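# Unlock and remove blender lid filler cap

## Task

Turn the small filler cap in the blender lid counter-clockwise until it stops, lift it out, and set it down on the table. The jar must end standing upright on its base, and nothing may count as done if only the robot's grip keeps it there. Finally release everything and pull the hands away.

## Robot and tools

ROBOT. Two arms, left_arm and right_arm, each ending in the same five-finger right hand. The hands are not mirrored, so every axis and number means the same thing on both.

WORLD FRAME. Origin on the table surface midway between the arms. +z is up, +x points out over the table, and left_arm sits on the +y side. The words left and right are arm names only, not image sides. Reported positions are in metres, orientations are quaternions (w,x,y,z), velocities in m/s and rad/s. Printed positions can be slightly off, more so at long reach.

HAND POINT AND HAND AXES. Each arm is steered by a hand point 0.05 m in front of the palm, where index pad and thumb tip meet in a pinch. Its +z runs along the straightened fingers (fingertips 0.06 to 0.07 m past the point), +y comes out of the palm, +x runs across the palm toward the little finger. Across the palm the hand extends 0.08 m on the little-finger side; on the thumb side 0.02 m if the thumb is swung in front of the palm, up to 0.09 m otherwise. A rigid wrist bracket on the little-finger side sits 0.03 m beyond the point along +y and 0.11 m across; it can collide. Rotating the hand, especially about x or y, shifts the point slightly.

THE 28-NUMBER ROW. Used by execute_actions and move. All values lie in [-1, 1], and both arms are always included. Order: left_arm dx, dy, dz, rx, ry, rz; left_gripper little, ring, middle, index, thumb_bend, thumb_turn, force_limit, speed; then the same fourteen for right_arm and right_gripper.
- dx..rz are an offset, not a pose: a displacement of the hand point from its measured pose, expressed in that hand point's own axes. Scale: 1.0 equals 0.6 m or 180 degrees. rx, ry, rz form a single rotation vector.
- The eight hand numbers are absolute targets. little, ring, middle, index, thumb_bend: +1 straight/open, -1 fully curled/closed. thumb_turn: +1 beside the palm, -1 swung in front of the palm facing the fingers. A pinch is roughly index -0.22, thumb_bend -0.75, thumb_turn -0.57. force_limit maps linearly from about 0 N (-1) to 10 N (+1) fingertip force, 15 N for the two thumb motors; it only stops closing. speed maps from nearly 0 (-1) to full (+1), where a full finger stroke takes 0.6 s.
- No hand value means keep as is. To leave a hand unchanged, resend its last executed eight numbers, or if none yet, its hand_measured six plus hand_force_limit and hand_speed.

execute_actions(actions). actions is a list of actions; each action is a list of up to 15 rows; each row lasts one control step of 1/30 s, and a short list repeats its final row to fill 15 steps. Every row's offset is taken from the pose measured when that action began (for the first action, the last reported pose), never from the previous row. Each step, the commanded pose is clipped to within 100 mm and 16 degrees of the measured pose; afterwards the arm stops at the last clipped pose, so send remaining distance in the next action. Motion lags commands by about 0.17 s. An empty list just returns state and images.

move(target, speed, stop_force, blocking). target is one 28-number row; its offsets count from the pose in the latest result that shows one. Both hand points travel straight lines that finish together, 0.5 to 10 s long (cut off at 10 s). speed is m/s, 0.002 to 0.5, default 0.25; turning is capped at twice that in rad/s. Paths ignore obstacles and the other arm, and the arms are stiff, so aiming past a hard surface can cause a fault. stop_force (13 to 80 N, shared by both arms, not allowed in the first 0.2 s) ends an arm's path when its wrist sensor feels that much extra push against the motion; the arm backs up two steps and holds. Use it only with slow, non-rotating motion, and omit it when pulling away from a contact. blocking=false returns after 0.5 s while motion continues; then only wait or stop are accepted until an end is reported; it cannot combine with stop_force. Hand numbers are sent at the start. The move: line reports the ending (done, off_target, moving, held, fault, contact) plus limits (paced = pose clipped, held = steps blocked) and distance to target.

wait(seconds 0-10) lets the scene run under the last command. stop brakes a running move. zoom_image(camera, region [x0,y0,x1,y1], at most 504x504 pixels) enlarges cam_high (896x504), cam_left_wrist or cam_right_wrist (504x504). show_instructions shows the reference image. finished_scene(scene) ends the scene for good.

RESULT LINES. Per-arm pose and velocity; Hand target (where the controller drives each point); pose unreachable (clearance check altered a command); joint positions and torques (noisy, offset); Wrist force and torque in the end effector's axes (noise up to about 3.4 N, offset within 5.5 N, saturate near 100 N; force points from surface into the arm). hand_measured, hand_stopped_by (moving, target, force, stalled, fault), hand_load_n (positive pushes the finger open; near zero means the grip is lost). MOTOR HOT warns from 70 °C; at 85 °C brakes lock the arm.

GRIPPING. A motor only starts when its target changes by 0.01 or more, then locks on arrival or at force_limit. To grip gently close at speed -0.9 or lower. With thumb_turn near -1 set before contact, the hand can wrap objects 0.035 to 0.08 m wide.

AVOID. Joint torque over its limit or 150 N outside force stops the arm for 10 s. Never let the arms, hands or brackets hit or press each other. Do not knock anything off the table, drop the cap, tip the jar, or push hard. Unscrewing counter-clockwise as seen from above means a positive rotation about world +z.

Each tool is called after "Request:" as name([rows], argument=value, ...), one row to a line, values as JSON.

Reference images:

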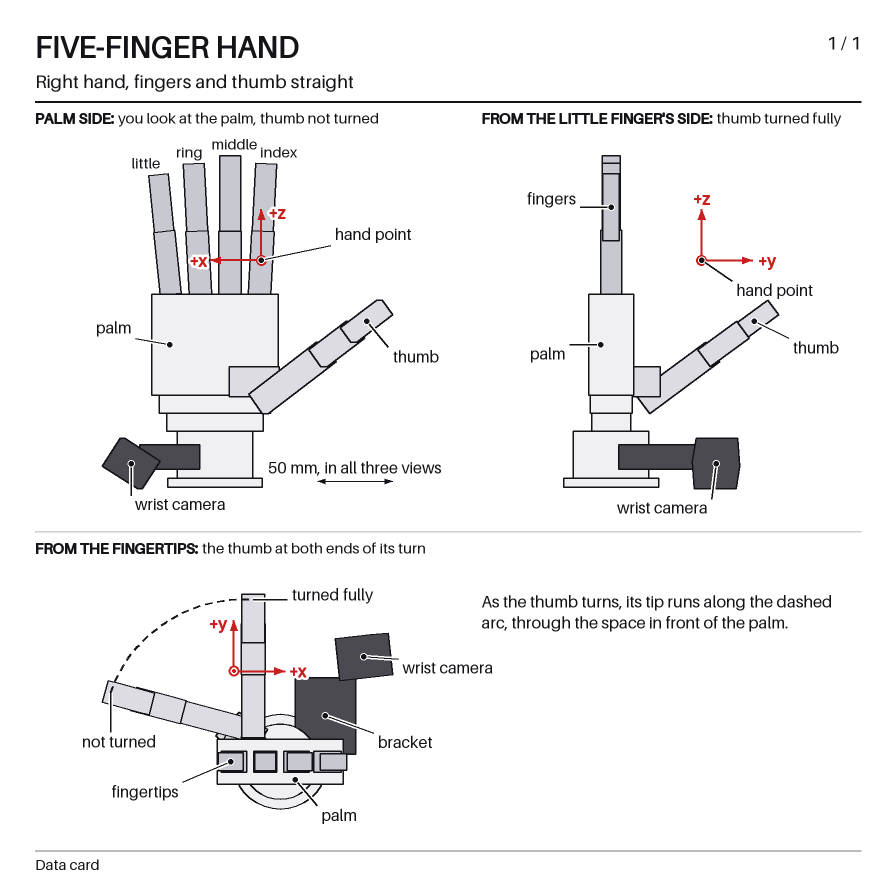

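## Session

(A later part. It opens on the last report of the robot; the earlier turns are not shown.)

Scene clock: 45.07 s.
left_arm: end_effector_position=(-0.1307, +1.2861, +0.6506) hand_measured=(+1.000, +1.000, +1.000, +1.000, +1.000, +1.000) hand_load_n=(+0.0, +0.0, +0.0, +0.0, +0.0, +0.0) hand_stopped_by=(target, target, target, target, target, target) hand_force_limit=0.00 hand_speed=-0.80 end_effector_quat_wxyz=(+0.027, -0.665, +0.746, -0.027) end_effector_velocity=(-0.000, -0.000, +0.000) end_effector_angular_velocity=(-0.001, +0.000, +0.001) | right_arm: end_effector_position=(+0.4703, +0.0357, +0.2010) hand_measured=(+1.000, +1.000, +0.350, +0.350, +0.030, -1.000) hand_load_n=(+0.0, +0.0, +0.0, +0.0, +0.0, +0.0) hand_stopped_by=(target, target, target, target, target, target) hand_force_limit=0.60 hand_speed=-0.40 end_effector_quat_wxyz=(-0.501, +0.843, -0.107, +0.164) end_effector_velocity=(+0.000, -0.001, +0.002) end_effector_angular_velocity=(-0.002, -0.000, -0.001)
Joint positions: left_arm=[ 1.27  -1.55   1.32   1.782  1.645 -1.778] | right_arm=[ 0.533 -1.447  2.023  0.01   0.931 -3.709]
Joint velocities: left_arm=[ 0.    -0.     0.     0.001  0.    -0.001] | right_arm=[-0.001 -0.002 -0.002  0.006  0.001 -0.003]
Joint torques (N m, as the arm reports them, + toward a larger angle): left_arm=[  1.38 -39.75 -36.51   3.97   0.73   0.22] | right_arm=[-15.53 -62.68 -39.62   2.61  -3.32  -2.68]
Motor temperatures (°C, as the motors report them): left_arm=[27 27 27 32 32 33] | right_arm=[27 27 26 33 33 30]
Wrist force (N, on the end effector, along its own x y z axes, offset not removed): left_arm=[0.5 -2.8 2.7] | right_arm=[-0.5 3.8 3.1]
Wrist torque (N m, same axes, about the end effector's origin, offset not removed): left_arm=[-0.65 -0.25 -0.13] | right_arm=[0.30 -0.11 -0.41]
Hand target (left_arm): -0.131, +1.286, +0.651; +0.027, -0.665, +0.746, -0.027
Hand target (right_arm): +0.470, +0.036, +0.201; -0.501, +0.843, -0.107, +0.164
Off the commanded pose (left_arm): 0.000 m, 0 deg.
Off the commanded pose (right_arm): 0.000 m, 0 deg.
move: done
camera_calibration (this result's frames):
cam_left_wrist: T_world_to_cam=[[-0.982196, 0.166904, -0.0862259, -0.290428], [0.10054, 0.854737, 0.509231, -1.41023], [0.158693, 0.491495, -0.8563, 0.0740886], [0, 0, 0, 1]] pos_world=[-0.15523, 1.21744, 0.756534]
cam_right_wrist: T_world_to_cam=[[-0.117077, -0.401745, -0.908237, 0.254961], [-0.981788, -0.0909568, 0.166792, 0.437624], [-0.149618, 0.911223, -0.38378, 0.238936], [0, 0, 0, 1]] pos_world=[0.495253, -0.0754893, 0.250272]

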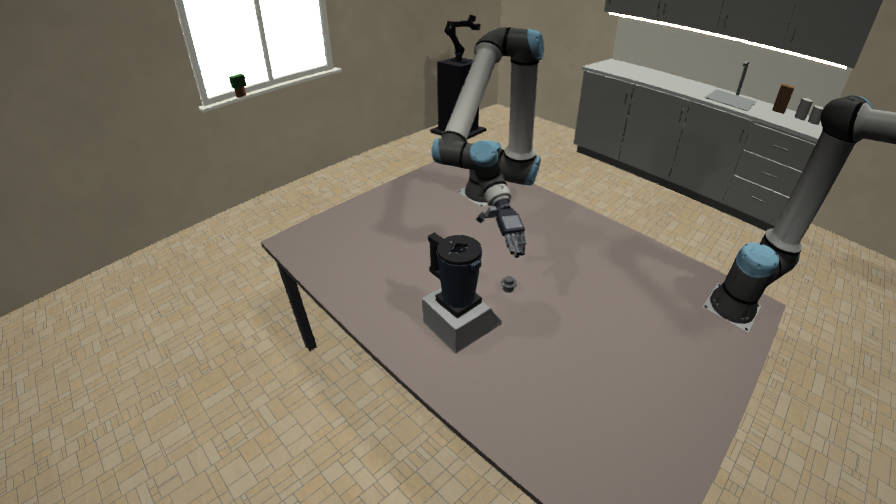

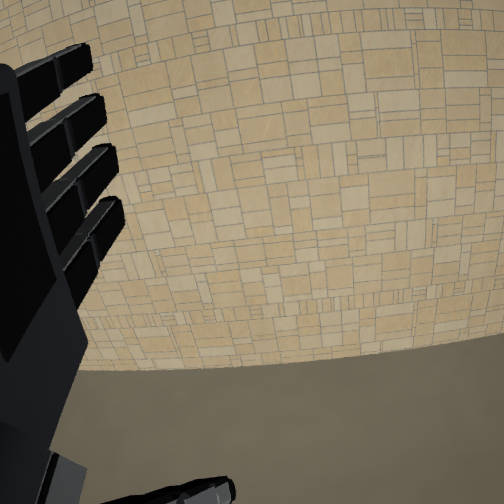

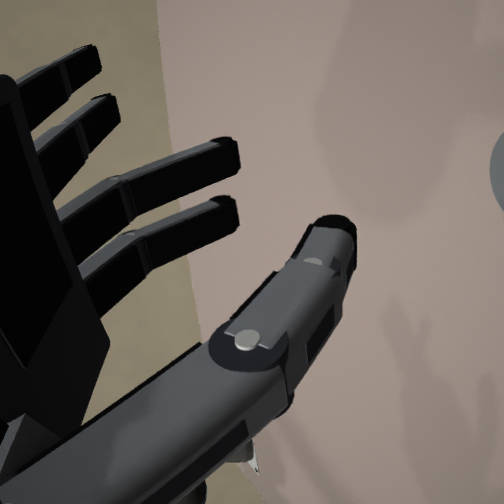

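Request:
execute_actions(actions=[])

Scene clock: 45.57 s.
left_arm: end_effector_position=(-0.1307, +1.2861, +0.6506) hand_measured=(+1.000, +1.000, +1.000, +1.000, +1.000, +1.000) hand_load_n=(+0.0, +0.0, +0.0, +0.0, +0.0, +0.0) hand_stopped_by=(target, target, target, target, target, target) hand_force_limit=0.00 hand_speed=-0.80 end_effector_quat_wxyz=(+0.027, -0.665, +0.746, -0.027) end_effector_velocity=(-0.000, +0.000, -0.000) end_effector_angular_velocity=(-0.000, +0.001, -0.001) | right_arm: end_effector_position=(+0.4703, +0.0356, +0.2014) hand_measured=(+1.000, +1.000, +0.350, +0.350, +0.030, -1.000) hand_load_n=(+0.0, +0.0, +0.0, +0.0, +0.0, +0.0) hand_stopped_by=(target, target, target, target, target, target) hand_force_limit=0.60 hand_speed=-0.40 end_effector_quat_wxyz=(-0.501, +0.843, -0.107, +0.164) end_effector_velocity=(-0.001, +0.000, -0.000) end_effector_angular_velocity=(+0.000, +0.002, +0.000)
Joint positions: left_arm=[ 1.27  -1.55   1.32   1.782  1.645 -1.778] | right_arm=[ 0.533 -1.447  2.022  0.011  0.931 -3.709]
Joint velocities: left_arm=[-0.     0.    -0.     0.    -0.001  0.001] | right_arm=[ 0.001  0.    -0.     0.001 -0.     0.001]
Joint torques (N m, as the arm reports them, + toward a larger angle): left_arm=[ -0.13 -37.98 -36.35   3.83   0.56   0.27] | right_arm=[-16.23 -62.   -40.7    3.11  -3.5   -2.49]
Motor temperatures (°C, as the motors report them): left_arm=[27 27 27 32 32 33] | right_arm=[27 27 26 33 33 30]
Wrist force (N, on the end effector, along its own x y z axes, offset not removed): left_arm=[-1.4 -5.1 -0.1] | right_arm=[-0.2 3.6 2.1]
Wrist torque (N m, same axes, about the end effector's origin, offset not removed): left_arm=[-0.83 0.16 -0.34] | right_arm=[0.37 -0.11 -0.29]
Hand target (left_arm): -0.131, +1.286, +0.651; +0.027, -0.665, +0.746, -0.027
Hand target (right_arm): +0.470, +0.036, +0.201; -0.501, +0.843, -0.107, +0.164
Off the commanded pose (left_arm): 0.000 m, 0 deg.
Off the commanded pose (right_arm): 0.000 m, 0 deg.
camera_calibration (this result's frames):
cam_left_wrist: T_world_to_cam=[[-0.982196, 0.166904, -0.086226, -0.290428], [0.10054, 0.854737, 0.509231, -1.41023], [0.158693, 0.491495, -0.8563, 0.0740888], [0, 0, 0, 1]] pos_world=[-0.15523, 1.21744, 0.756534]
cam_right_wrist: T_world_to_cam=[[-0.117107, -0.401814, -0.908202, 0.255252], [-0.981777, -0.0909765, 0.166845, 0.437557], [-0.149666, 0.911191, -0.383838, 0.239114], [0, 0, 0, 1]] pos_world=[0.495263, -0.0755074, 0.250598]

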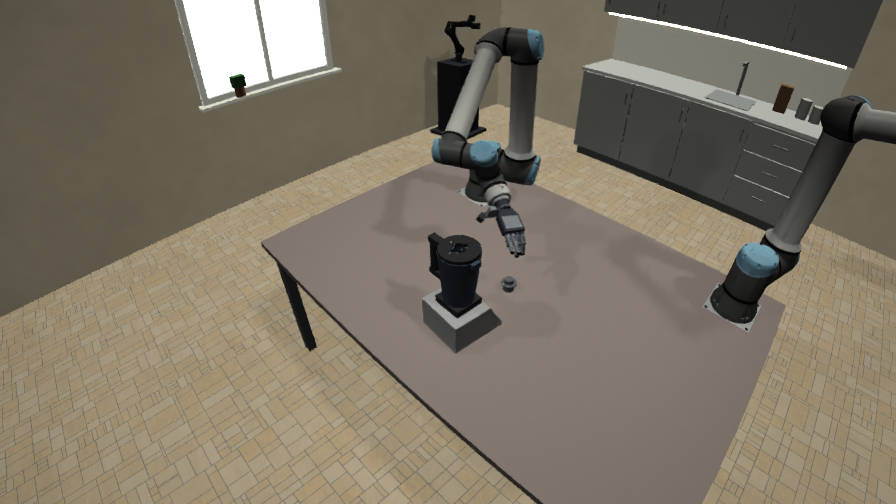

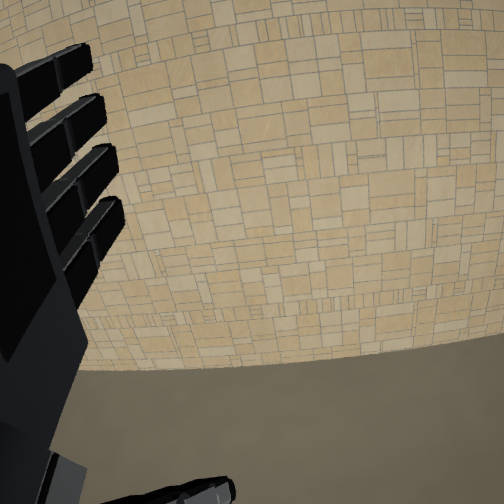

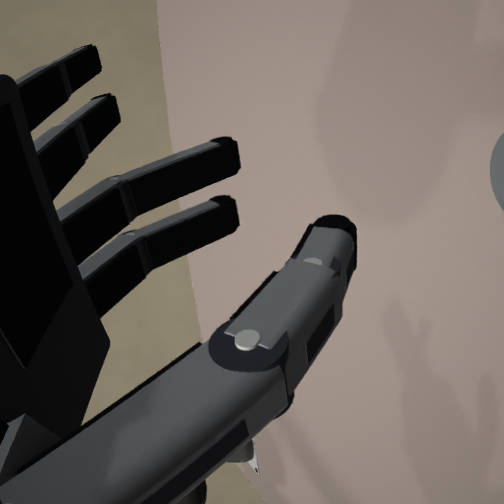

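Request:
move(target=[0,0,0,0,0,0,1,1,1,1,1,1,0,-0.8, -0.08,-0.05,-0.22,0,0,0,1,1,0.35,0.35,0.03,-1,0.6,-0.4], speed=0.35)

Request:
zoom_image(camera="cam_high", region=[380, 170, 600, 370])

Scene clock: 46.97 s.
left_arm: end_effector_position=(-0.1307, +1.2861, +0.6506) hand_measured=(+1.000, +1.000, +1.000, +1.000, +1.000, +1.000) hand_load_n=(+0.0, +0.0, +0.0, +0.0, +0.0, +0.0) hand_stopped_by=(target, target, target, target, target, target) hand_force_limit=0.00 hand_speed=-0.80 end_effector_quat_wxyz=(+0.027, -0.665, +0.746, -0.027) end_effector_velocity=(+0.000, +0.000, -0.000) end_effector_angular_velocity=(+0.000, -0.000, -0.000) | right_arm: end_effector_position=(+0.3760, -0.0403, +0.2779) hand_measured=(+1.000, +1.000, +0.350, +0.350, +0.030, -1.000) hand_load_n=(+0.0, +0.0, +0.0, +0.0, +0.0, +0.0) hand_stopped_by=(target, target, target, target, target, target) hand_force_limit=0.60 hand_speed=-0.40 end_effector_quat_wxyz=(-0.501, +0.843, -0.107, +0.164) end_effector_velocity=(-0.001, -0.002, +0.001) end_effector_angular_velocity=(+0.000, +0.000, -0.000)
Joint positions: left_arm=[ 1.27  -1.55   1.32   1.782  1.645 -1.778] | right_arm=[ 0.442 -1.723  2.146  0.205  0.855 -3.776]
Joint velocities: left_arm=[ 0.     0.    -0.    -0.     0.     0.001] | right_arm=[-0.005 -0.005  0.001  0.006 -0.004 -0.003]
Joint torques (N m, as the arm reports them, + toward a larger angle): left_arm=[  0.45 -38.39 -36.3    4.01   0.7    0.11] | right_arm=[-17.39 -40.44 -29.65   3.56  -3.66  -2.56]
Motor temperatures (°C, as the motors report them): left_arm=[27 27 27 32 32 33] | right_arm=[27 27 26 33 33 30]
Wrist force (N, on the end effector, along its own x y z axes, offset not removed): left_arm=[-1.8 -4.1 2.4] | right_arm=[-1.1 4.4 2.7]
Wrist torque (N m, same axes, about the end effector's origin, offset not removed): left_arm=[-0.79 0.15 -0.29] | right_arm=[0.46 0.00 -0.41]
Hand target (left_arm): -0.131, +1.286, +0.651; +0.027, -0.665, +0.746, -0.027
Hand target (right_arm): +0.376, -0.041, +0.278; -0.501, +0.843, -0.107, +0.164
Off the commanded pose (left_arm): 0.000 m, 0 deg.
Off the commanded pose (right_arm): 0.000 m, 0 deg.
move: done
camera_calibration (this result's frames):
cam_left_wrist: T_world_to_cam=[[-0.982196, 0.166904, -0.0862258, -0.290428], [0.10054, 0.854737, 0.509231, -1.41023], [0.158693, 0.491495, -0.8563, 0.0740887], [0, 0, 0, 1]] pos_world=[-0.15523, 1.21744, 0.756534]
cam_right_wrist: T_world_to_cam=[[-0.117182, -0.401782, -0.908207, 0.283208], [-0.981765, -0.0909704, 0.166918, 0.325276], [-0.149684, 0.911206, -0.383795, 0.323558], [0, 0, 0, 1]] pos_world=[0.400964, -0.15145, 0.327097]

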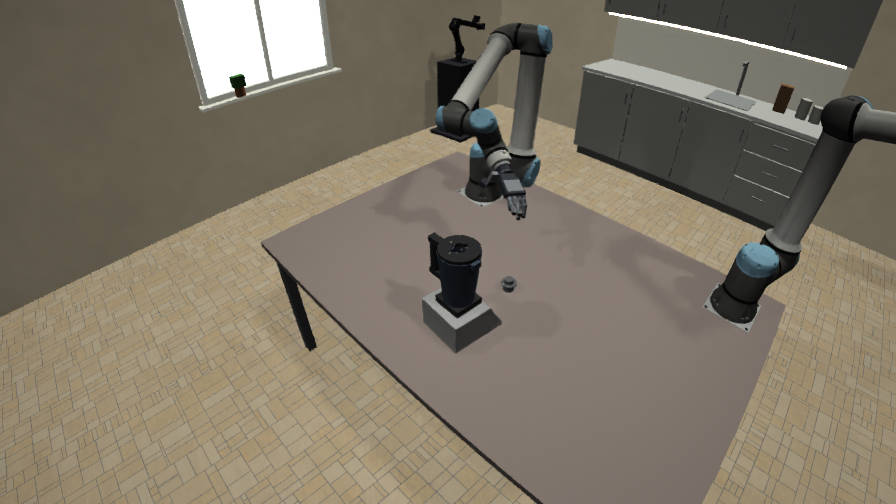

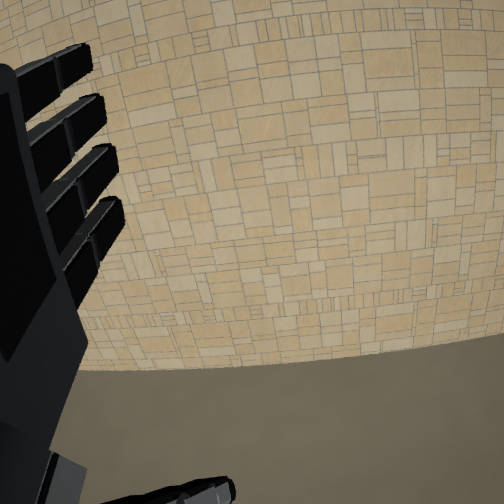

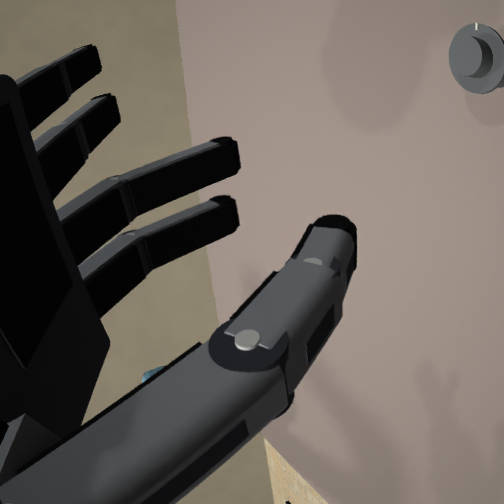

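Region (380, 170, 600, 370) of cam_high's 896x504 image, scaled by 2.291, with more detail than that image has; it fills the top 458 rows of this view, and the rest is white.

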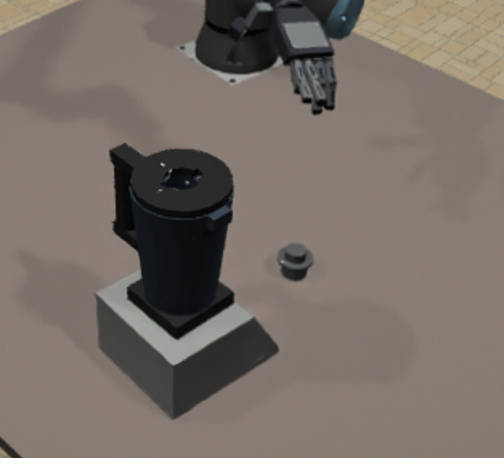

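Request:
finished_scene(scene=1)

The scene is finished: the task was done.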